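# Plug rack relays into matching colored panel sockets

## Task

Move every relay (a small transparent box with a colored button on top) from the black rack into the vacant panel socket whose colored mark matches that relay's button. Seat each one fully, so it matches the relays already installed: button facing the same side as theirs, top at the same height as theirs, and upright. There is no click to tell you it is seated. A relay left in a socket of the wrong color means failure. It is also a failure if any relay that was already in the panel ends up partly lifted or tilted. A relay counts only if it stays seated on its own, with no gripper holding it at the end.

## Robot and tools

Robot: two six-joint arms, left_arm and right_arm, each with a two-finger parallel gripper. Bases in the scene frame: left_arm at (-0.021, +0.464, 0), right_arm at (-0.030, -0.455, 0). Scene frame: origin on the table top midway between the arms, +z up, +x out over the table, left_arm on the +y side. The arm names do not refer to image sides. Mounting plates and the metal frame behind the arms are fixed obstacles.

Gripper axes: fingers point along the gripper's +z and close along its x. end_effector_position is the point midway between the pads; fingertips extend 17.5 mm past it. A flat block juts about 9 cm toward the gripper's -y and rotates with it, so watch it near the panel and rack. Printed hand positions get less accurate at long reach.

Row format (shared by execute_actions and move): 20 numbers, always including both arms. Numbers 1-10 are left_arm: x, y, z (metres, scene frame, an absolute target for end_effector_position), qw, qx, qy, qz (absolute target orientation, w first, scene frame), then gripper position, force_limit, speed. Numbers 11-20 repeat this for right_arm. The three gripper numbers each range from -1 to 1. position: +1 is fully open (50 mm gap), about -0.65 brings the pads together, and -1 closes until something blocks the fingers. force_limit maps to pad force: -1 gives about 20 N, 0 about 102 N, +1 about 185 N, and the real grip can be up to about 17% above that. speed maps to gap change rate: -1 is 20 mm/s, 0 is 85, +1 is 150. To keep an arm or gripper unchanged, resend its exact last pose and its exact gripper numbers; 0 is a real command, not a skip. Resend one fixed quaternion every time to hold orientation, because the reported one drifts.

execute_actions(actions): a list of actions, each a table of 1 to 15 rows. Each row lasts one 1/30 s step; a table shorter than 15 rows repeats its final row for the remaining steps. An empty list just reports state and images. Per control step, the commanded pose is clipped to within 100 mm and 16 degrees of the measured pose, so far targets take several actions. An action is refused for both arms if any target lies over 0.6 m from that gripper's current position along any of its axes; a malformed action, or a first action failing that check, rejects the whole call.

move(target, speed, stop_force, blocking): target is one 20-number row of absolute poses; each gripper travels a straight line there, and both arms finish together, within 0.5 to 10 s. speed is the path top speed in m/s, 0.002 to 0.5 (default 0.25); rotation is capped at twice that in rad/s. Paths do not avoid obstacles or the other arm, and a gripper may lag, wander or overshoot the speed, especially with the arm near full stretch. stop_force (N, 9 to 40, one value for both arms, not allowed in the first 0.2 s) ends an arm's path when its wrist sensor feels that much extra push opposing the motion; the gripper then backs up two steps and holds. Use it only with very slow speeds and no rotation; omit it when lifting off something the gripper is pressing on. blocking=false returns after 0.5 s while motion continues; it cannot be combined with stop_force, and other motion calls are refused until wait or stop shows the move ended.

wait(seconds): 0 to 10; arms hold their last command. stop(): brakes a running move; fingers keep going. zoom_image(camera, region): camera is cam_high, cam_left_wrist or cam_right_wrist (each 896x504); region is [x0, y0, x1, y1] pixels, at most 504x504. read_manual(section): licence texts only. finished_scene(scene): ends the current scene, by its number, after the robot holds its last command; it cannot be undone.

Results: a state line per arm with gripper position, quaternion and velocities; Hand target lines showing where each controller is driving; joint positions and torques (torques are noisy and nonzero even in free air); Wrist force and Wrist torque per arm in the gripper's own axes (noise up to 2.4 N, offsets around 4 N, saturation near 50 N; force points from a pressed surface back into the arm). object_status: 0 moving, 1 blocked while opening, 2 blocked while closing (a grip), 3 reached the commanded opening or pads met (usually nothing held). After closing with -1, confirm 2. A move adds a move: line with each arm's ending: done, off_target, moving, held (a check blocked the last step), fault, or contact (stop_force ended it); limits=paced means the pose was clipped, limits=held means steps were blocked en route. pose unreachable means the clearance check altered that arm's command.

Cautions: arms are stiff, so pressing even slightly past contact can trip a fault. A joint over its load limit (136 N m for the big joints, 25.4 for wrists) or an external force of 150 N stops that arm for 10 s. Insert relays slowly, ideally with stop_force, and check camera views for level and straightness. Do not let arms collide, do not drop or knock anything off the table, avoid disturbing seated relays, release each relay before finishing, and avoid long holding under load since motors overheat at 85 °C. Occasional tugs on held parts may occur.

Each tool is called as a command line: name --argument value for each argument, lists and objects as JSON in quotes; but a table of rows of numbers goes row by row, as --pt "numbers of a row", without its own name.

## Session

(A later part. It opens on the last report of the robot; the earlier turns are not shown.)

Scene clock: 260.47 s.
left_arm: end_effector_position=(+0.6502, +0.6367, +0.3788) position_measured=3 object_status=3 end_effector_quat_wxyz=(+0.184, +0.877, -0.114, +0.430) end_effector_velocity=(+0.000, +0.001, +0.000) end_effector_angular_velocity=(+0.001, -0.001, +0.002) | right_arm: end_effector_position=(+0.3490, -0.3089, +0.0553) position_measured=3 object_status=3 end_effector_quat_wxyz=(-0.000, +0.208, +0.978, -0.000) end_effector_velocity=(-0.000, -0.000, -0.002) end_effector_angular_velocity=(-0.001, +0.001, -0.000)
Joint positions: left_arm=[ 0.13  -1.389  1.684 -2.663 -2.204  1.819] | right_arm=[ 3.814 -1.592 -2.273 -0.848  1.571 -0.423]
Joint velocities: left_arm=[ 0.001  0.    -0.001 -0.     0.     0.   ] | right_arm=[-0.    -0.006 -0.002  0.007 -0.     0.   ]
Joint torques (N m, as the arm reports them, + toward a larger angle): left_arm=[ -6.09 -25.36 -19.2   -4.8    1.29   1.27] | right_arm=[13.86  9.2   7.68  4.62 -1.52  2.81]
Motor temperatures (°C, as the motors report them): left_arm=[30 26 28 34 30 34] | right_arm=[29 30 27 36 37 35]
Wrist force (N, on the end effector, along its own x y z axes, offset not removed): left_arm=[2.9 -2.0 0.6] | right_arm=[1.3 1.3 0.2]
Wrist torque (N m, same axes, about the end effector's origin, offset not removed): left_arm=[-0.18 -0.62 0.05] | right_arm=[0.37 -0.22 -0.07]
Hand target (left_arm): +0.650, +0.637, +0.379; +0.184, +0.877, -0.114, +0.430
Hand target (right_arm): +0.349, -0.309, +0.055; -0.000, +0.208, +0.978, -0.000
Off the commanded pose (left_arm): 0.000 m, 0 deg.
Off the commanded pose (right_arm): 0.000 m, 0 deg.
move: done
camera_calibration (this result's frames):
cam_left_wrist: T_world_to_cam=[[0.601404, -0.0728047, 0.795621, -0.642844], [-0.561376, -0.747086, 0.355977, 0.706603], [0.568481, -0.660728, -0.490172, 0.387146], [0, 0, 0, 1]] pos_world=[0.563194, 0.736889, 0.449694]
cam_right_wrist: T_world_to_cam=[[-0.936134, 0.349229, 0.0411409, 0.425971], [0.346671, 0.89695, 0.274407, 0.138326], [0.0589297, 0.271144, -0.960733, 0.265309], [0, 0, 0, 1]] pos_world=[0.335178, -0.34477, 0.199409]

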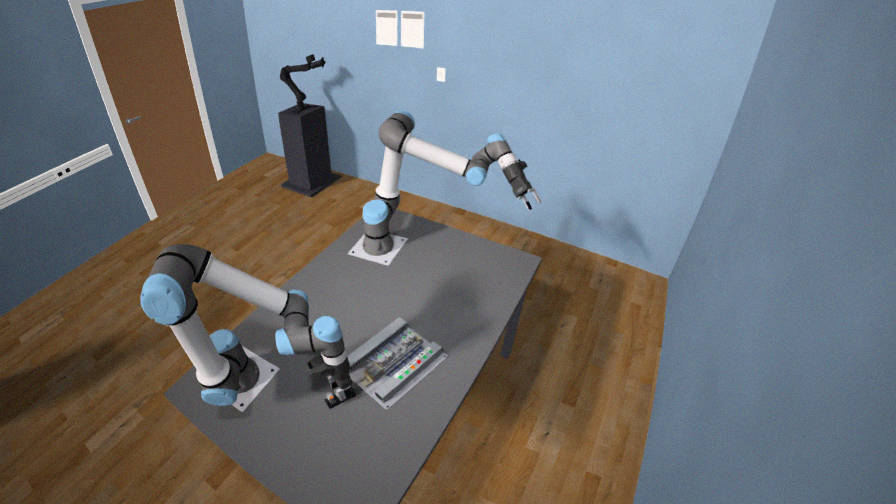

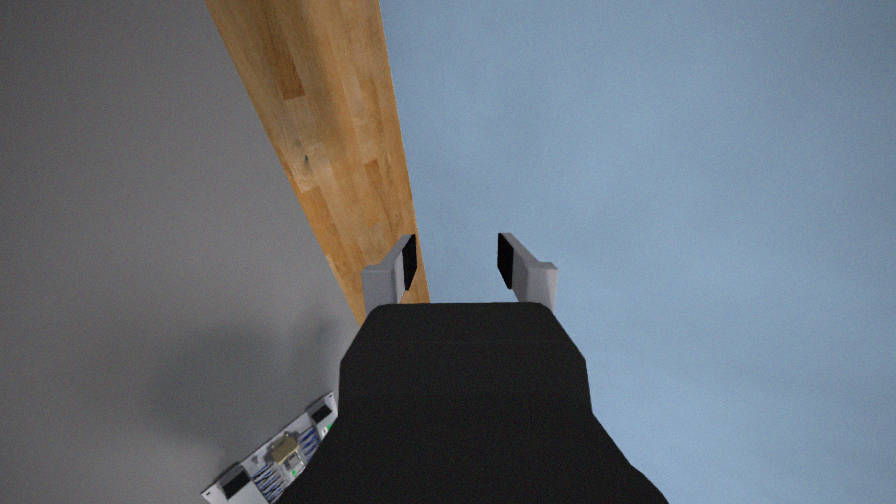

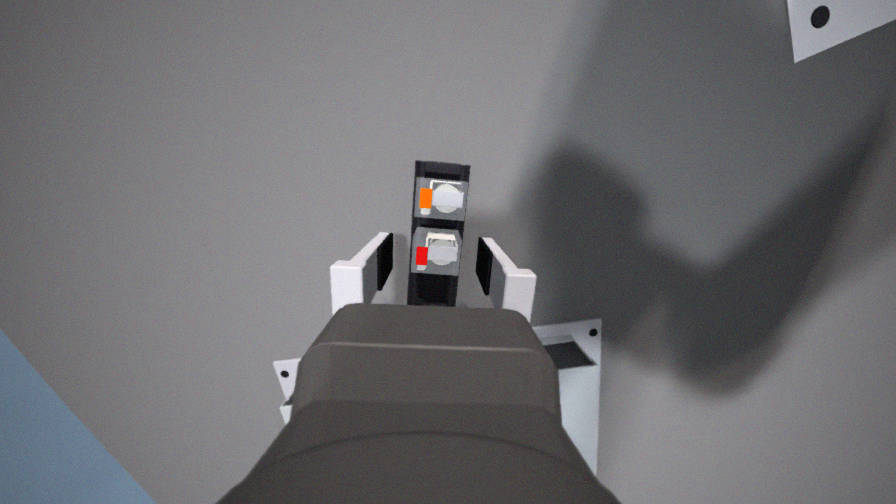

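move --target '[0.6502,0.6367,0.3788,0.184,0.877,-0.114,0.430,1,0,0, 0.3491,-0.3088,0.044,0,-0.2079,-0.9781,0,1,-0.3,0]' --speed 0.05

move --target '[0.6502,0.6367,0.3788,0.184,0.877,-0.114,0.430,1,0,0, 0.3491,-0.3088,0.044,0,-0.2079,-0.9781,0,-1,-0.3,0]' --speed 0.05

move --target '[0.6502,0.6367,0.3788,0.184,0.877,-0.114,0.430,1,0,0, 0.3491,-0.3088,0.11,0,-0.2079,-0.9781,0,-1,-0.3,0]' --speed 0.1

zoom_image --camera "cam_right_wrist" --region '[390, 210, 490, 310]'

Scene clock: 264.23 s.
left_arm: end_effector_position=(+0.6502, +0.6367, +0.3788) position_measured=3 object_status=3 end_effector_quat_wxyz=(+0.184, +0.877, -0.114, +0.430) end_effector_velocity=(-0.000, -0.000, -0.001) end_effector_angular_velocity=(-0.000, +0.002, -0.000) | right_arm: end_effector_position=(+0.3491, -0.3088, +0.0443) position_measured=3 object_status=3 end_effector_quat_wxyz=(-0.000, +0.208, +0.978, -0.000) end_effector_velocity=(+0.000, +0.000, -0.002) end_effector_angular_velocity=(+0.001, -0.001, +0.000)
Joint positions: left_arm=[ 0.13  -1.389  1.684 -2.663 -2.204  1.819] | right_arm=[ 3.814 -1.615 -2.287 -0.811  1.571 -0.423]
Joint velocities: left_arm=[-0.    -0.     0.002  0.     0.    -0.   ] | right_arm=[-0.    -0.006 -0.003  0.01   0.    -0.   ]
Joint torques (N m, as the arm reports them, + toward a larger angle): left_arm=[ -5.24 -25.69 -22.    -4.79   1.36   1.34] | right_arm=[12.55  8.94  7.9   4.72 -1.38  2.51]
Motor temperatures (°C, as the motors report them): left_arm=[30 26 28 34 30 34] | right_arm=[29 30 27 36 37 35]
Wrist force (N, on the end effector, along its own x y z axes, offset not removed): left_arm=[3.3 1.3 1.2] | right_arm=[1.1 1.9 0.6]
Wrist torque (N m, same axes, about the end effector's origin, offset not removed): left_arm=[0.27 -0.74 0.01] | right_arm=[0.41 -0.15 -0.05]
Hand target (left_arm): +0.650, +0.637, +0.379; +0.184, +0.877, -0.114, +0.430
Hand target (right_arm): +0.349, -0.309, +0.044; -0.000, +0.208, +0.978, -0.000
Off the commanded pose (left_arm): 0.000 m, 0 deg.
Off the commanded pose (right_arm): 0.000 m, 0 deg.
move: done
camera_calibration (this result's frames):
cam_left_wrist: T_world_to_cam=[[0.601404, -0.0728048, 0.795621, -0.642844], [-0.561376, -0.747086, 0.355977, 0.706603], [0.56848, -0.660728, -0.490172, 0.387146], [0, 0, 0, 1]] pos_world=[0.563194, 0.736889, 0.449694]
cam_right_wrist: T_world_to_cam=[[-0.936138, 0.349219, 0.0411355, 0.426447], [0.346659, 0.896953, 0.274412, 0.141279], [0.0589333, 0.271148, -0.960732, 0.254737], [0, 0, 0, 1]] pos_world=[0.335225, -0.344716, 0.188424]

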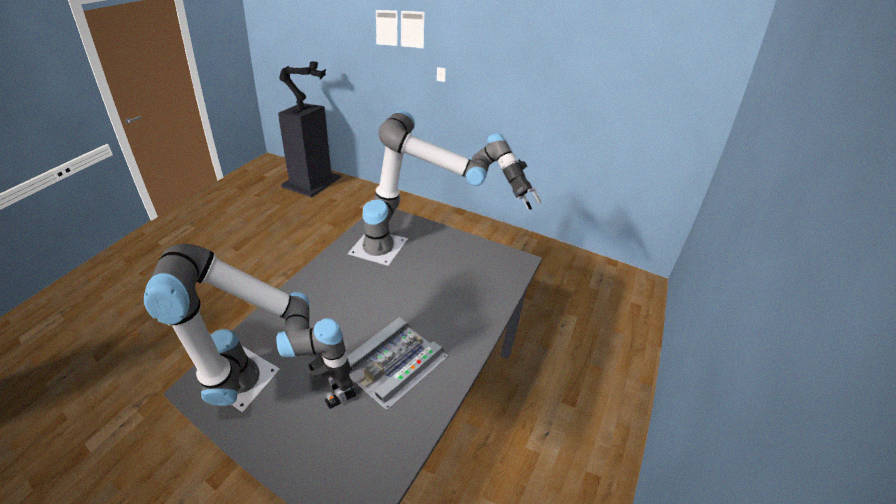

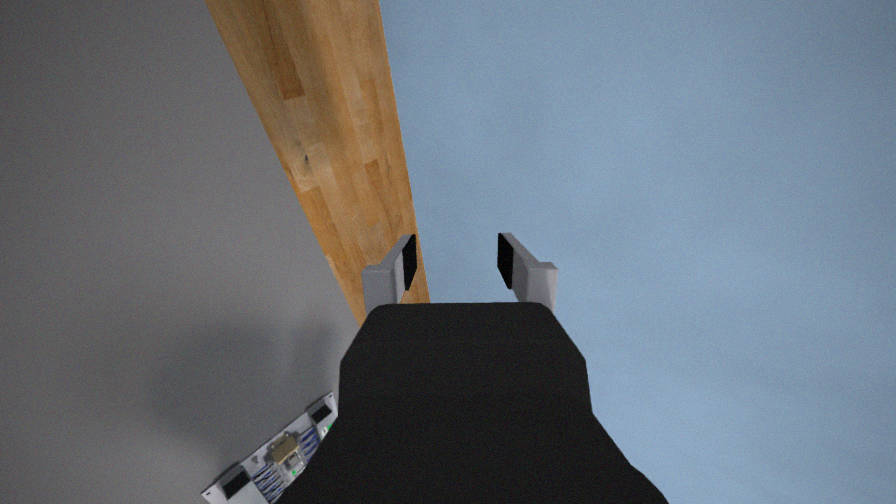

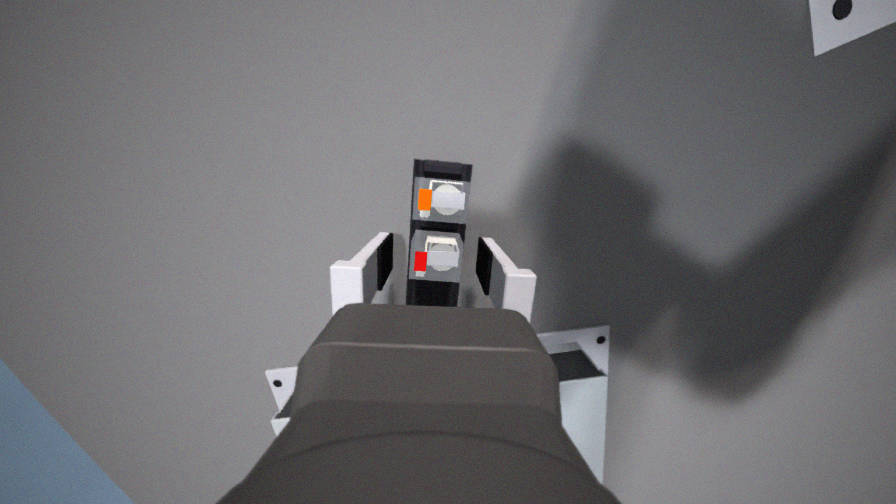

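Scene clock: 264.93 s.
left_arm: end_effector_position=(+0.6502, +0.6367, +0.3788) position_measured=3 object_status=3 end_effector_quat_wxyz=(+0.184, +0.877, -0.114, +0.430) end_effector_velocity=(+0.000, +0.001, +0.001) end_effector_angular_velocity=(+0.000, -0.002, +0.001) | right_arm: end_effector_position=(+0.3491, -0.3088, +0.0440) position_measured=119 object_status=2 end_effector_quat_wxyz=(+0.000, +0.208, +0.978, +0.000) end_effector_velocity=(+0.000, +0.000, -0.000) end_effector_angular_velocity=(+0.001, -0.001, +0.000)
Joint positions: left_arm=[ 0.13  -1.389  1.684 -2.663 -2.204  1.819] | right_arm=[ 3.814 -1.615 -2.287 -0.81   1.571 -0.423]
Joint velocities: left_arm=[ 0.001  0.    -0.001 -0.001 -0.    -0.   ] | right_arm=[ 0.    -0.001 -0.     0.002  0.    -0.   ]
Joint torques (N m, as the arm reports them, + toward a larger angle): left_arm=[ -4.71 -26.88 -21.38  -4.83   1.34   1.09] | right_arm=[10.59  3.97  4.22  4.97 -1.41  1.94]
Motor temperatures (°C, as the motors report them): left_arm=[30 26 28 34 30 34] | right_arm=[29 30 27 36 37 35]
Wrist force (N, on the end effector, along its own x y z axes, offset not removed): left_arm=[1.8 -0.8 1.5] | right_arm=[4.5 -1.6 -11.3]
Wrist torque (N m, same axes, about the end effector's origin, offset not removed): left_arm=[-0.04 -0.46 0.11] | right_arm=[0.26 -0.42 0.05]
Hand target (left_arm): +0.650, +0.637, +0.379; +0.184, +0.877, -0.114, +0.430
Hand target (right_arm): +0.349, -0.309, +0.044; -0.000, +0.208, +0.978, -0.000
Off the commanded pose (left_arm): 0.000 m, 0 deg.
Off the commanded pose (right_arm): 0.000 m, 0 deg.
move: done
camera_calibration (this result's frames):
cam_left_wrist: T_world_to_cam=[[0.601404, -0.0728051, 0.795621, -0.642844], [-0.561376, -0.747086, 0.355976, 0.706603], [0.56848, -0.660728, -0.490172, 0.387146], [0, 0, 0, 1]] pos_world=[0.563194, 0.736889, 0.449694]
cam_right_wrist: T_world_to_cam=[[-0.936141, 0.349216, 0.041092, 0.426485], [0.346641, 0.896937, 0.27449, 0.141295], [0.0589996, 0.271205, -0.960712, 0.25449], [0, 0, 0, 1]] pos_world=[0.335257, -0.344688, 0.188183]

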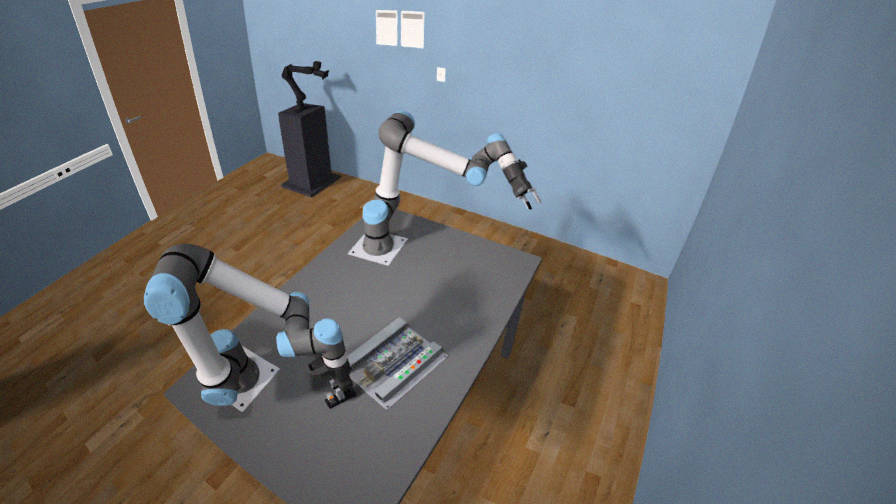

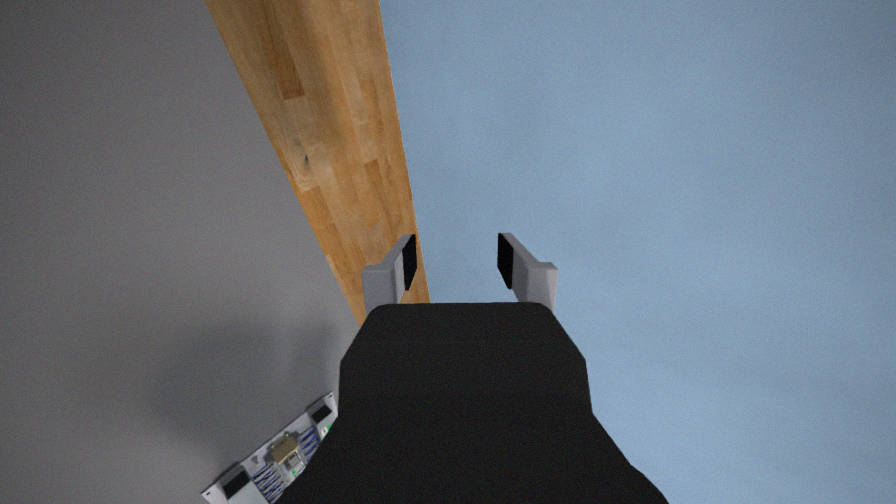

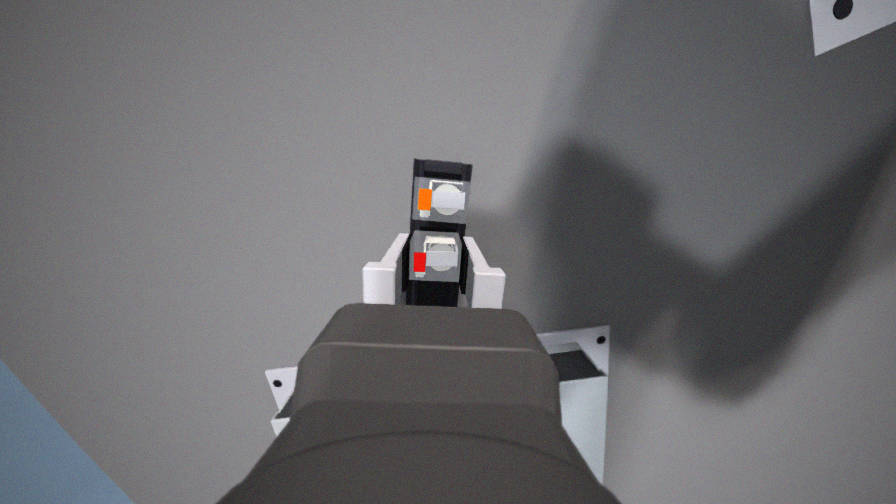

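Scene clock: 266.07 s.
left_arm: end_effector_position=(+0.6502, +0.6367, +0.3788) position_measured=3 object_status=3 end_effector_quat_wxyz=(+0.184, +0.877, -0.114, +0.430) end_effector_velocity=(+0.000, -0.001, -0.000) end_effector_angular_velocity=(+0.000, +0.001, -0.000) | right_arm: end_effector_position=(+0.3493, -0.3088, +0.1097) position_measured=119 object_status=2 end_effector_quat_wxyz=(+0.000, +0.208, +0.978, +0.000) end_effector_velocity=(-0.000, -0.000, +0.002) end_effector_angular_velocity=(-0.001, +0.001, -0.001)
Joint positions: left_arm=[ 0.13  -1.389  1.684 -2.663 -2.204  1.819] | right_arm=[ 3.814 -1.496 -2.193 -1.024  1.571 -0.423]
Joint velocities: left_arm=[-0.001  0.     0.     0.     0.001 -0.   ] | right_arm=[ 0.     0.004  0.004 -0.01   0.     0.001]
Joint torques (N m, as the arm reports them, + toward a larger angle): left_arm=[ -6.46 -25.59 -20.41  -4.78   1.34   1.27] | right_arm=[12.27 32.21 34.61  1.84 -0.98  2.39]
Motor temperatures (°C, as the motors report them): left_arm=[30 26 28 34 30 34] | right_arm=[29 30 27 36 37 35]
Wrist force (N, on the end effector, along its own x y z axes, offset not removed): left_arm=[3.0 0.4 0.5] | right_arm=[1.6 -0.2 0.9]
Wrist torque (N m, same axes, about the end effector's origin, offset not removed): left_arm=[0.09 -0.70 0.05] | right_arm=[0.05 -0.30 0.06]
Hand target (left_arm): +0.650, +0.637, +0.379; +0.184, +0.877, -0.114, +0.430
Hand target (right_arm): +0.349, -0.309, +0.110; +0.000, +0.208, +0.978, +0.000
Off the commanded pose (left_arm): 0.000 m, 0 deg.
Off the commanded pose (right_arm): 0.000 m, 0 deg.
move: done
camera_calibration (this result's frames):
cam_left_wrist: T_world_to_cam=[[0.601404, -0.0728053, 0.795621, -0.642844], [-0.561376, -0.747086, 0.355976, 0.706603], [0.56848, -0.660728, -0.490172, 0.387146], [0, 0, 0, 1]] pos_world=[0.563194, 0.736889, 0.449694]
cam_right_wrist: T_world_to_cam=[[-0.936074, 0.349399, 0.0410684, 0.423981], [0.34681, 0.896875, 0.274477, 0.12313], [0.0590687, 0.271173, -0.960716, 0.31751], [0, 0, 0, 1]] pos_world=[0.33542, -0.344671, 0.253829]

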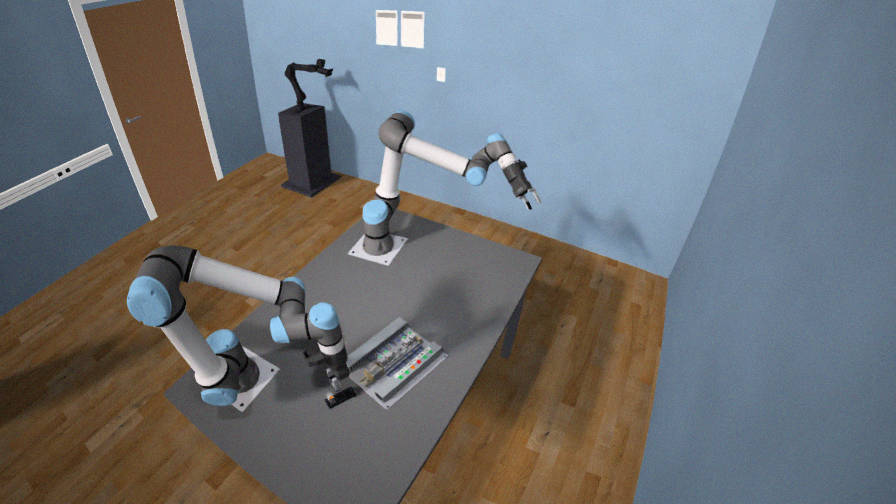

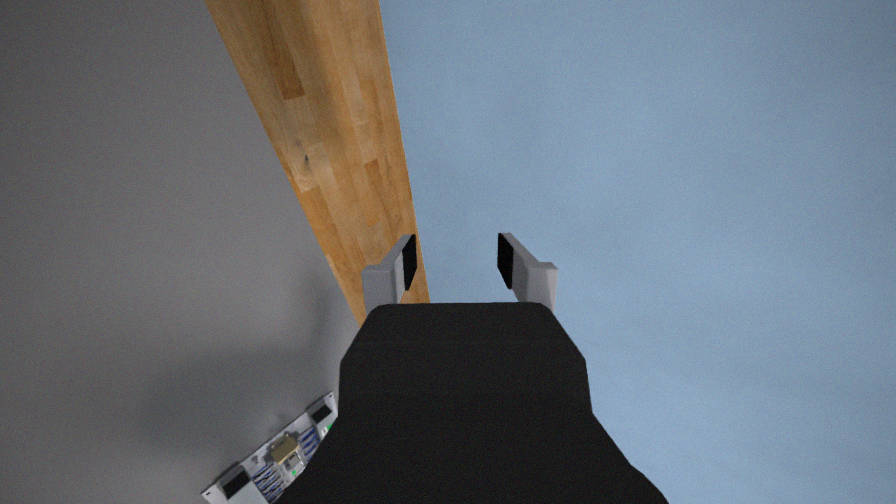

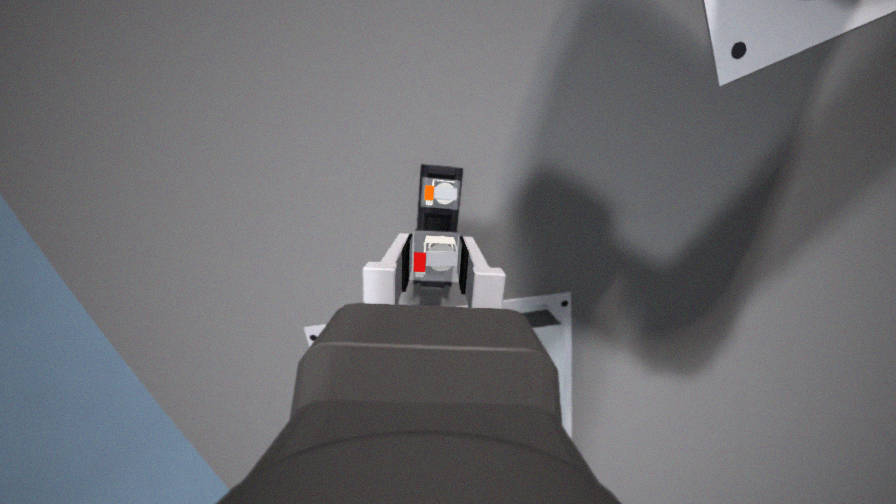

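Region (390, 210, 490, 310) of cam_right_wrist's 896x504 image, scaled by 5.040, with more detail than that image has.

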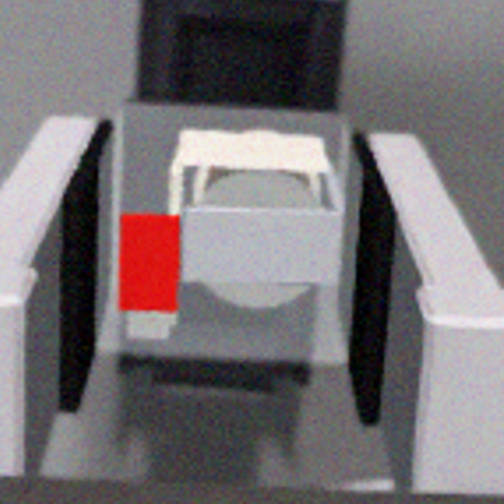

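execute_actions --actions '[]'

Scene clock: 274.47 s.
left_arm: end_effector_position=(+0.6502, +0.6367, +0.3788) position_measured=3 object_status=3 end_effector_quat_wxyz=(+0.184, +0.877, -0.114, +0.430) end_effector_velocity=(+0.000, +0.000, +0.001) end_effector_angular_velocity=(+0.001, -0.002, +0.001) | right_arm: end_effector_position=(+0.3492, -0.3087, +0.1099) position_measured=119 object_status=2 end_effector_quat_wxyz=(+0.000, +0.208, +0.978, +0.000) end_effector_velocity=(+0.000, +0.000, +0.000) end_effector_angular_velocity=(+0.000, -0.001, -0.000)
Joint positions: left_arm=[ 0.13  -1.389  1.684 -2.663 -2.204  1.819] | right_arm=[ 3.814 -1.496 -2.192 -1.025  1.571 -0.423]
Joint velocities: left_arm=[ 0.    -0.    -0.002 -0.     0.001 -0.   ] | right_arm=[-0.     0.     0.001 -0.    -0.     0.   ]
Joint torques (N m, as the arm reports them, + toward a larger angle): left_arm=[ -4.56 -26.03 -21.13  -4.72   1.18   1.52] | right_arm=[13.74 32.18 33.64  1.75  1.39  2.49]
Motor temperatures (°C, as the motors report them): left_arm=[30 26 28 34 30 34] | right_arm=[29 30 27 36 37 35]
Wrist force (N, on the end effector, along its own x y z axes, offset not removed): left_arm=[3.7 -0.7 0.3] | right_arm=[1.5 1.0 0.6]
Wrist torque (N m, same axes, about the end effector's origin, offset not removed): left_arm=[-0.02 -0.83 0.06] | right_arm=[0.31 -0.30 0.02]
Hand target (left_arm): +0.650, +0.637, +0.379; +0.184, +0.877, -0.114, +0.430
Hand target (right_arm): +0.349, -0.309, +0.110; +0.000, +0.208, +0.978, +0.000
Off the commanded pose (left_arm): 0.000 m, 0 deg.
Off the commanded pose (right_arm): 0.000 m, 0 deg.
camera_calibration (this result's frames):
cam_left_wrist: T_world_to_cam=[[0.601404, -0.0728051, 0.795621, -0.642844], [-0.561376, -0.747086, 0.355976, 0.706603], [0.56848, -0.660728, -0.490172, 0.387146], [0, 0, 0, 1]] pos_world=[0.563194, 0.736889, 0.449694]
cam_right_wrist: T_world_to_cam=[[-0.936137, 0.349222, 0.0411244, 0.423854], [0.346658, 0.896945, 0.27444, 0.123071], [0.0589543, 0.27117, -0.960724, 0.317783], [0, 0, 0, 1]] pos_world=[0.335387, -0.344581, 0.254095]

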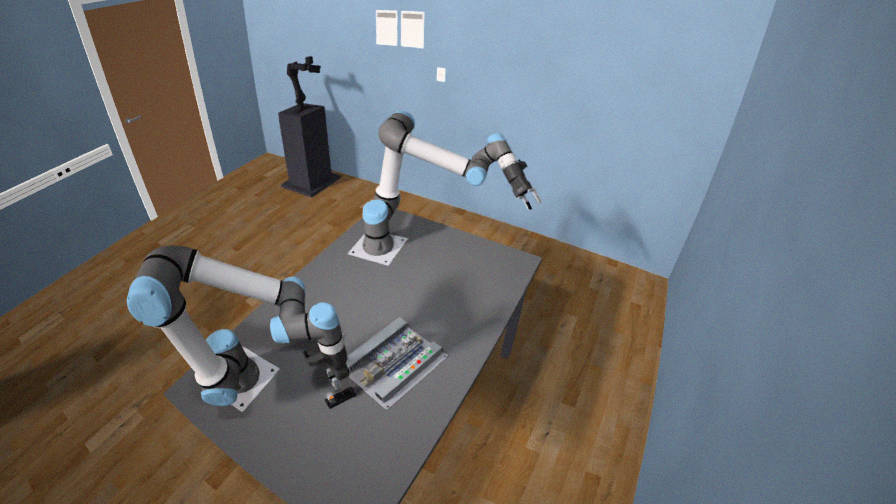

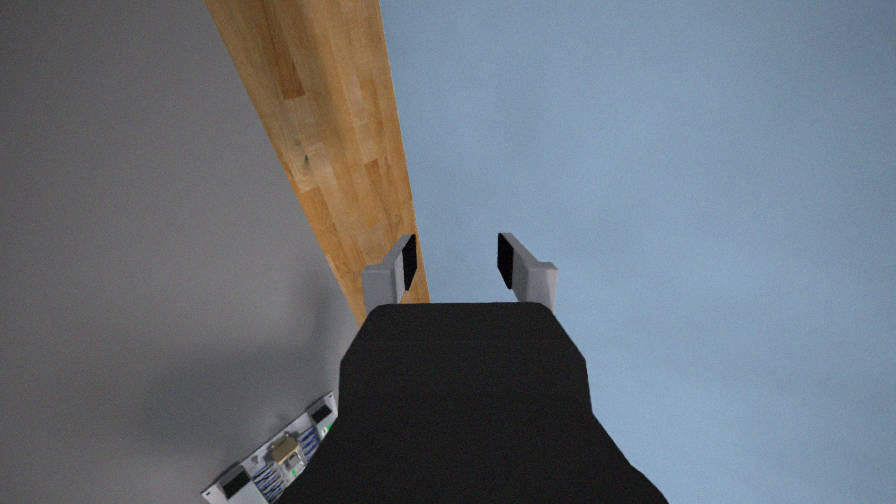

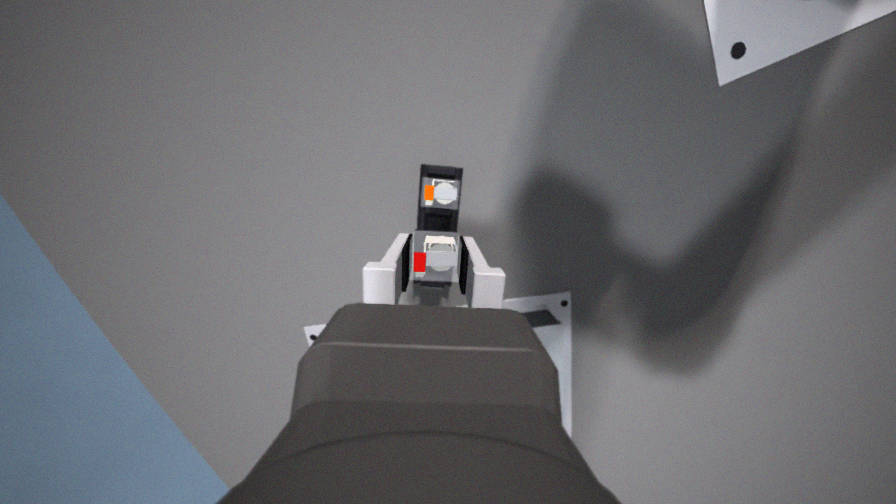

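move --target '[0.6502,0.6367,0.3788,0.184,0.877,-0.114,0.430,1,0,0, 0.385,-0.18,0.15,0,0.5736,-0.8192,0,-1,-0.3,0]' --speed 0.5

move --target '[0.6502,0.6367,0.3788,0.184,0.877,-0.114,0.430,1,0,0, 0.4236,-0.0325,0.105,0,0.9945,-0.1045,0,-1,-0.3,0]' --speed 0.5

Scene clock: 285.70 s.
left_arm: end_effector_position=(+0.6502, +0.6367, +0.3788) position_measured=3 object_status=3 end_effector_quat_wxyz=(+0.184, +0.877, -0.114, +0.430) end_effector_velocity=(-0.000, -0.000, -0.001) end_effector_angular_velocity=(-0.000, +0.001, +0.000) | right_arm: end_effector_position=(+0.3851, -0.1801, +0.1498) position_measured=119 object_status=2 end_effector_quat_wxyz=(+0.000, -0.573, +0.820, -0.000) end_effector_velocity=(+0.001, +0.001, +0.001) end_effector_angular_velocity=(+0.002, +0.001, +0.013)
Joint positions: left_arm=[ 0.13  -1.389  1.684 -2.663 -2.204  1.819] | right_arm=[ 3.992 -1.592 -1.984 -1.137  1.57  -1.885]
Joint velocities: left_arm=[-0.    -0.     0.001  0.     0.     0.   ] | right_arm=[-0.002 -0.     0.003 -0.002  0.002 -0.015]
Joint torques (N m, as the arm reports them, + toward a larger angle): left_arm=[ -4.84 -25.74 -22.25  -4.96   1.46   1.4 ] | right_arm=[-12.02  11.38  34.9    1.55   1.23  -2.25]
Motor temperatures (°C, as the motors report them): left_arm=[30 26 28 34 30 34] | right_arm=[30 30 27 36 37 35]
Wrist force (N, on the end effector, along its own x y z axes, offset not removed): left_arm=[3.6 -1.3 1.7] | right_arm=[0.9 -0.5 0.3]
Wrist torque (N m, same axes, about the end effector's origin, offset not removed): left_arm=[-0.07 -0.85 0.03] | right_arm=[-0.05 -0.16 0.06]
Hand target (left_arm): +0.650, +0.637, +0.379; +0.184, +0.877, -0.114, +0.430
Hand target (right_arm): +0.385, -0.180, +0.150; -0.000, -0.574, +0.819, -0.000
Off the commanded pose (left_arm): 0.000 m, 0 deg.
Off the commanded pose (right_arm): 0.000 m, 0 deg.
move: done
camera_calibration (this result's frames):
cam_left_wrist: T_world_to_cam=[[0.601404, -0.072805, 0.795621, -0.642844], [-0.561376, -0.747086, 0.355977, 0.706603], [0.56848, -0.660728, -0.490172, 0.387146], [0, 0, 0, 1]] pos_world=[0.563194, 0.736889, 0.449694]
cam_right_wrist: T_world_to_cam=[[-0.284452, -0.957795, 0.0414346, -0.0755017], [-0.918632, 0.284674, 0.273999, 0.361437], [-0.27423, 0.0398764, -0.960837, 0.405736], [0, 0, 0, 1]] pos_world=[0.421816, -0.191386, 0.293941]

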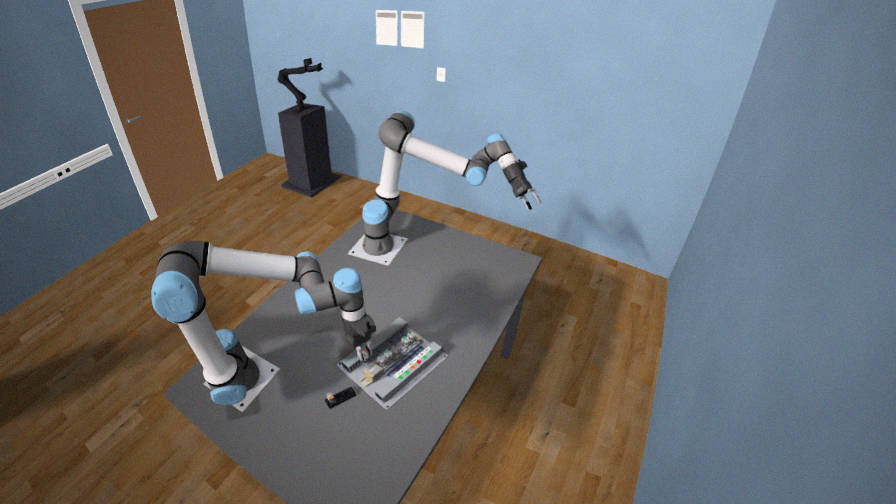

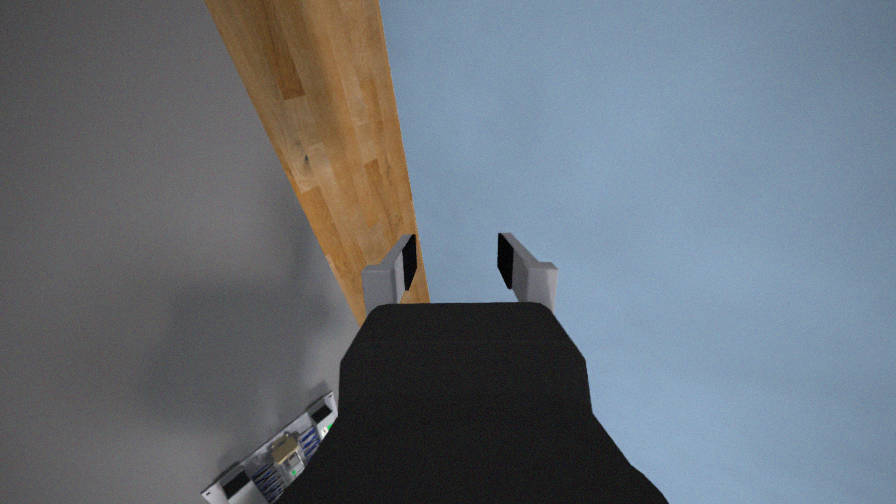

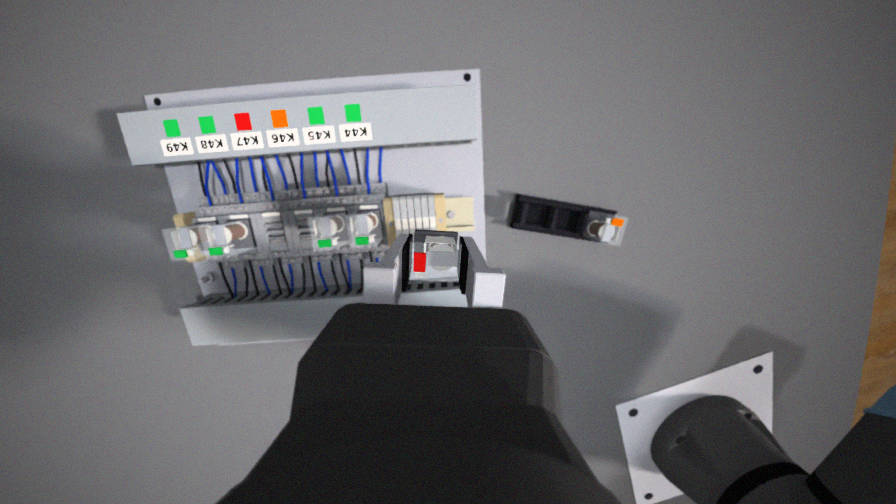

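Scene clock: 288.07 s.
left_arm: end_effector_position=(+0.6502, +0.6367, +0.3788) position_measured=3 object_status=3 end_effector_quat_wxyz=(+0.184, +0.877, -0.114, +0.430) end_effector_velocity=(+0.000, +0.000, +0.001) end_effector_angular_velocity=(+0.000, +0.000, +0.000) | right_arm: end_effector_position=(+0.4236, -0.0327, +0.1049) position_measured=119 object_status=2 end_effector_quat_wxyz=(+0.000, +0.994, -0.105, +0.000) end_effector_velocity=(+0.000, +0.001, -0.001) end_effector_angular_velocity=(-0.001, +0.003, +0.014)
Joint positions: left_arm=[ 0.13  -1.389  1.684 -2.663 -2.204  1.819] | right_arm=[ 4.036 -1.905 -1.732 -1.075  1.571 -3.552]
Joint velocities: left_arm=[ 0.     0.    -0.002  0.002  0.     0.   ] | right_arm=[-0.001 -0.005  0.004 -0.002  0.001 -0.016]
Joint torques (N m, as the arm reports them, + toward a larger angle): left_arm=[ -4.9  -26.3  -21.42  -4.76   1.38   1.41] | right_arm=[-11.37  25.67  34.54   1.9    1.41  -2.28]
Motor temperatures (°C, as the motors report them): left_arm=[30 26 28 34 30 34] | right_arm=[30 30 27 36 37 35]
Wrist force (N, on the end effector, along its own x y z axes, offset not removed): left_arm=[2.8 -1.8 0.0] | right_arm=[1.1 0.0 0.1]
Wrist torque (N m, same axes, about the end effector's origin, offset not removed): left_arm=[-0.23 -0.60 0.08] | right_arm=[0.06 -0.17 0.12]
Hand target (left_arm): +0.650, +0.637, +0.379; +0.184, +0.877, -0.114, +0.430
Hand target (right_arm): +0.424, -0.033, +0.105; +0.000, +0.995, -0.105, +0.000
Off the commanded pose (left_arm): 0.000 m, 0 deg.
Off the commanded pose (right_arm): 0.000 m, 0 deg.
move: done
camera_calibration (this result's frames):
cam_left_wrist: T_world_to_cam=[[0.601404, -0.0728047, 0.795621, -0.642844], [-0.561376, -0.747086, 0.355977, 0.706603], [0.568481, -0.660728, -0.490172, 0.387146], [0, 0, 0, 1]] pos_world=[0.563194, 0.736889, 0.449694]
cam_right_wrist: T_world_to_cam=[[0.988049, -0.148473, 0.041406, -0.434111], [-0.154132, -0.949165, 0.274463, 0.00290754], [-0.00144932, -0.277565, -0.960706, 0.241318], [0, 0, 0, 1]] pos_world=[0.429721, 0.00528707, 0.249012]

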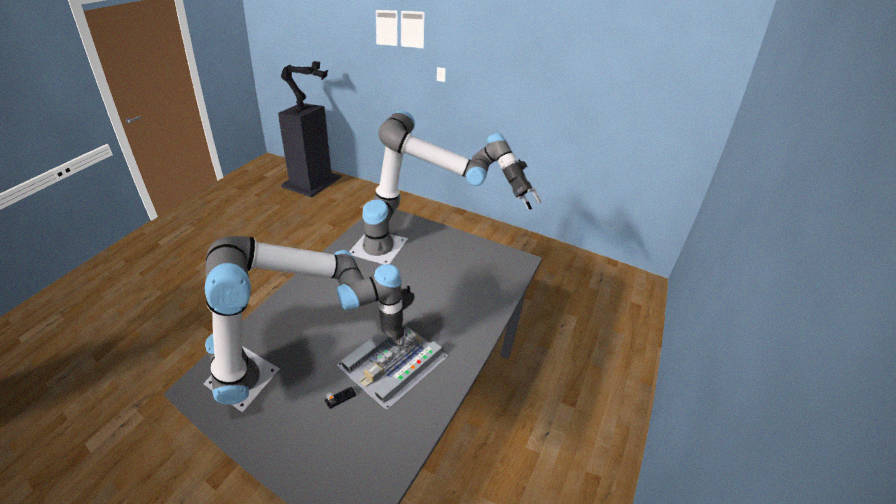

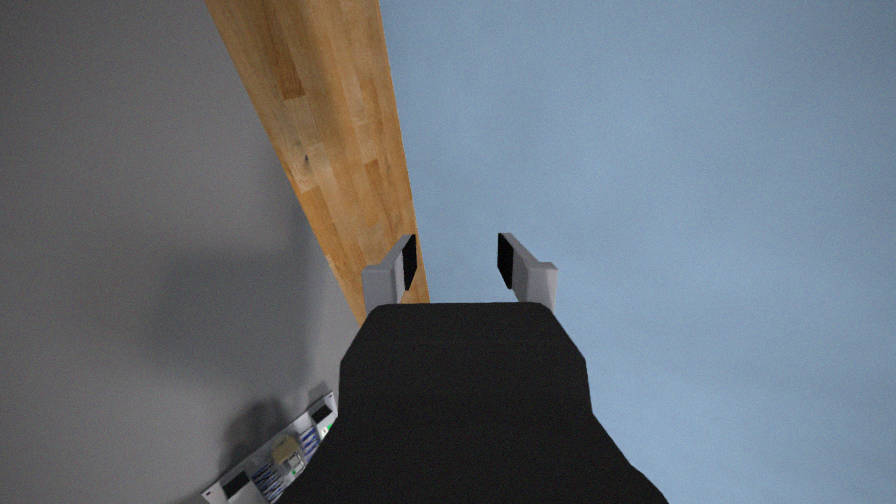

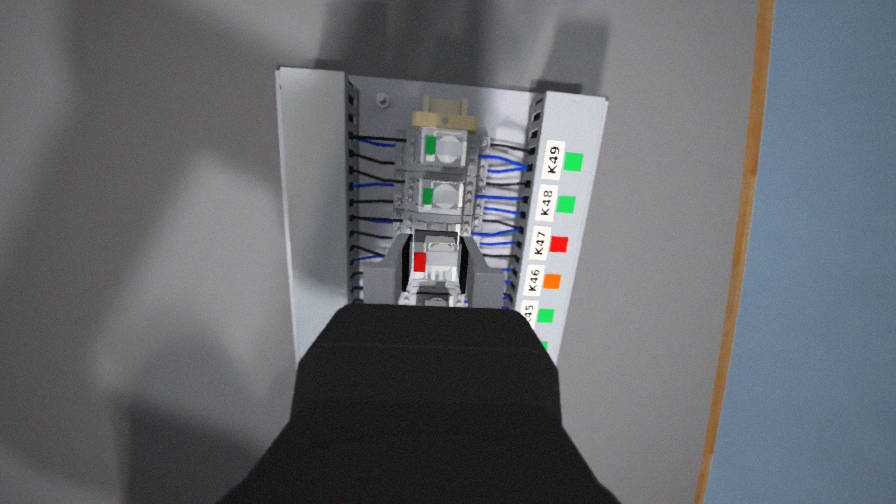

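move --target '[0.6502,0.6367,0.3788,0.184,0.877,-0.114,0.430,1,0,0, 0.4236,-0.0325,0.082,0,0.9945,-0.1045,0,-1,-0.3,0]' --speed 0.1

zoom_image --camera "cam_right_wrist" --region '[360,120,520,310]'

Scene clock: 296.27 s.
left_arm: end_effector_position=(+0.6502, +0.6367, +0.3788) position_measured=3 object_status=3 end_effector_quat_wxyz=(+0.184, +0.877, -0.114, +0.430) end_effector_velocity=(-0.000, -0.000, -0.001) end_effector_angular_velocity=(-0.001, +0.002, +0.000) | right_arm: end_effector_position=(+0.4236, -0.0326, +0.0823) position_measured=119 object_status=2 end_effector_quat_wxyz=(+0.000, +0.995, -0.105, -0.000) end_effector_velocity=(-0.001, -0.000, -0.003) end_effector_angular_velocity=(-0.001, +0.001, +0.001)
Joint positions: left_arm=[ 0.13  -1.389  1.684 -2.663 -2.204  1.819] | right_arm=[ 4.035 -1.932 -1.76  -1.02   1.571 -3.553]
Joint velocities: left_arm=[-0.     0.     0.002 -0.     0.    -0.   ] | right_arm=[ 0.001 -0.003 -0.003  0.005 -0.     0.   ]
Joint torques (N m, as the arm reports them, + toward a larger angle): left_arm=[ -3.96 -26.64 -23.26  -4.72   1.05   1.34] | right_arm=[13.74 26.98  8.89  4.92  1.44  2.63]
Motor temperatures (°C, as the motors report them): left_arm=[30 26 28 34 30 34] | right_arm=[30 30 27 36 37 35]
Wrist force (N, on the end effector, along its own x y z axes, offset not removed): left_arm=[2.7 -0.7 0.1] | right_arm=[2.2 0.4 1.1]
Wrist torque (N m, same axes, about the end effector's origin, offset not removed): left_arm=[-0.03 -0.60 0.14] | right_arm=[0.06 -0.39 -0.01]
Hand target (left_arm): +0.650, +0.637, +0.379; +0.184, +0.877, -0.114, +0.430
Hand target (right_arm): +0.424, -0.033, +0.082; +0.000, +0.995, -0.105, -0.000
Off the commanded pose (left_arm): 0.000 m, 0 deg.
Off the commanded pose (right_arm): 0.000 m, 0 deg.
move: done
camera_calibration (this result's frames):
cam_left_wrist: T_world_to_cam=[[0.601404, -0.072805, 0.795621, -0.642844], [-0.561376, -0.747086, 0.355976, 0.706603], [0.56848, -0.660728, -0.490172, 0.387146], [0, 0, 0, 1]] pos_world=[0.563194, 0.736889, 0.449694]
cam_right_wrist: T_world_to_cam=[[0.988275, -0.147047, 0.0411134, -0.43319], [-0.152681, -0.9494, 0.274459, 0.00856503], [-0.00132534, -0.277518, -0.960719, 0.219604], [0, 0, 0, 1]] pos_world=[0.429709, 0.00537646, 0.226437]

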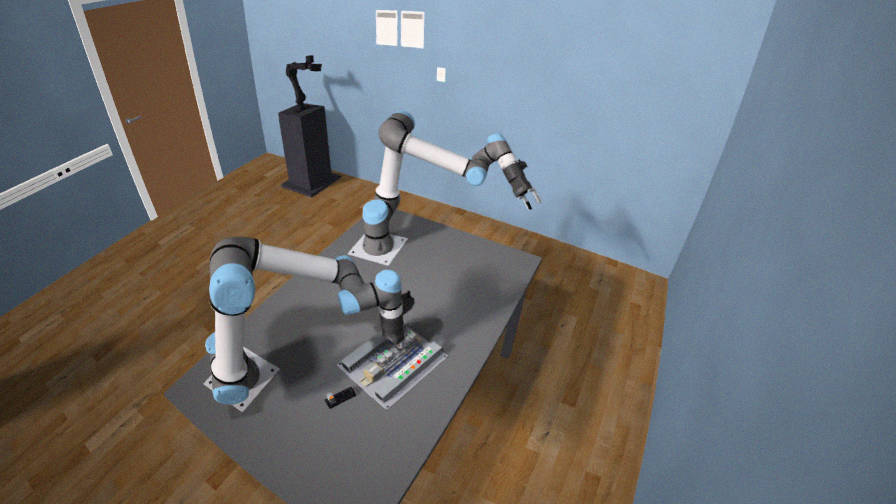

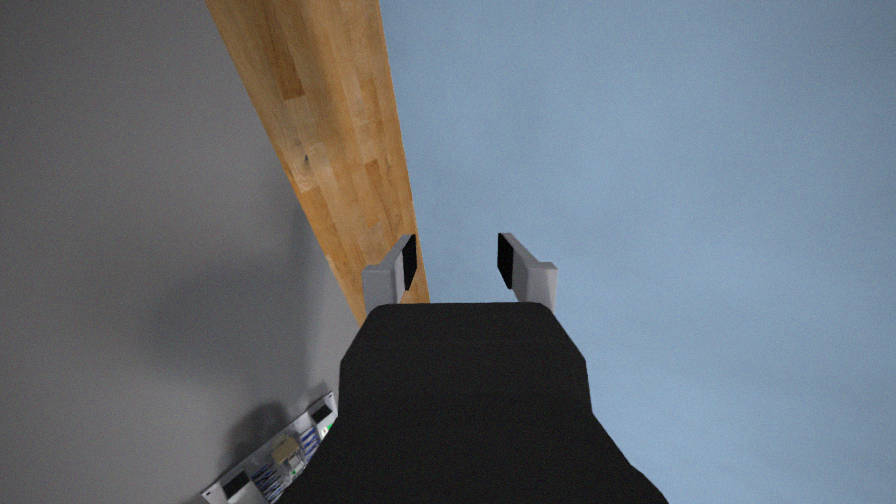

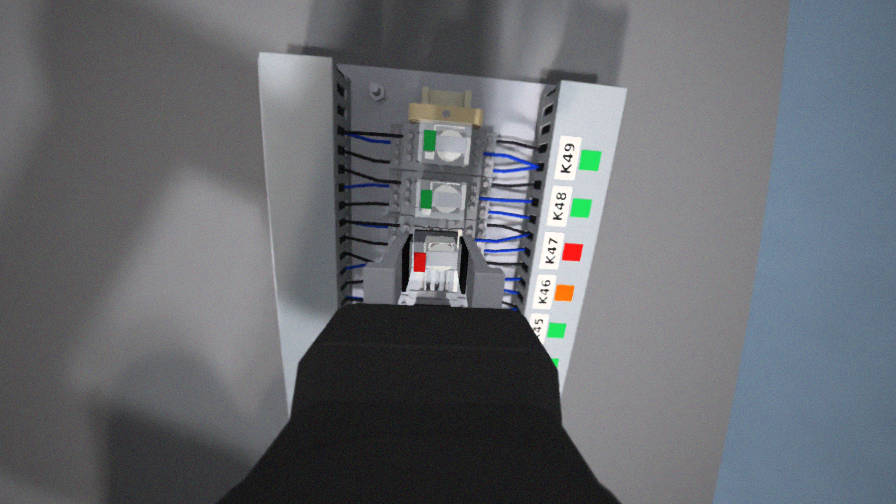

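Region (360, 120, 520, 310) of cam_right_wrist's 896x504 image, scaled by 2.653, with more detail than that image has; it fills the left 424 columns of this view, and the rest is white.

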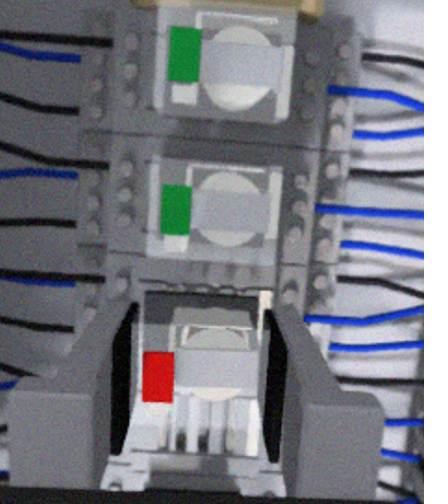

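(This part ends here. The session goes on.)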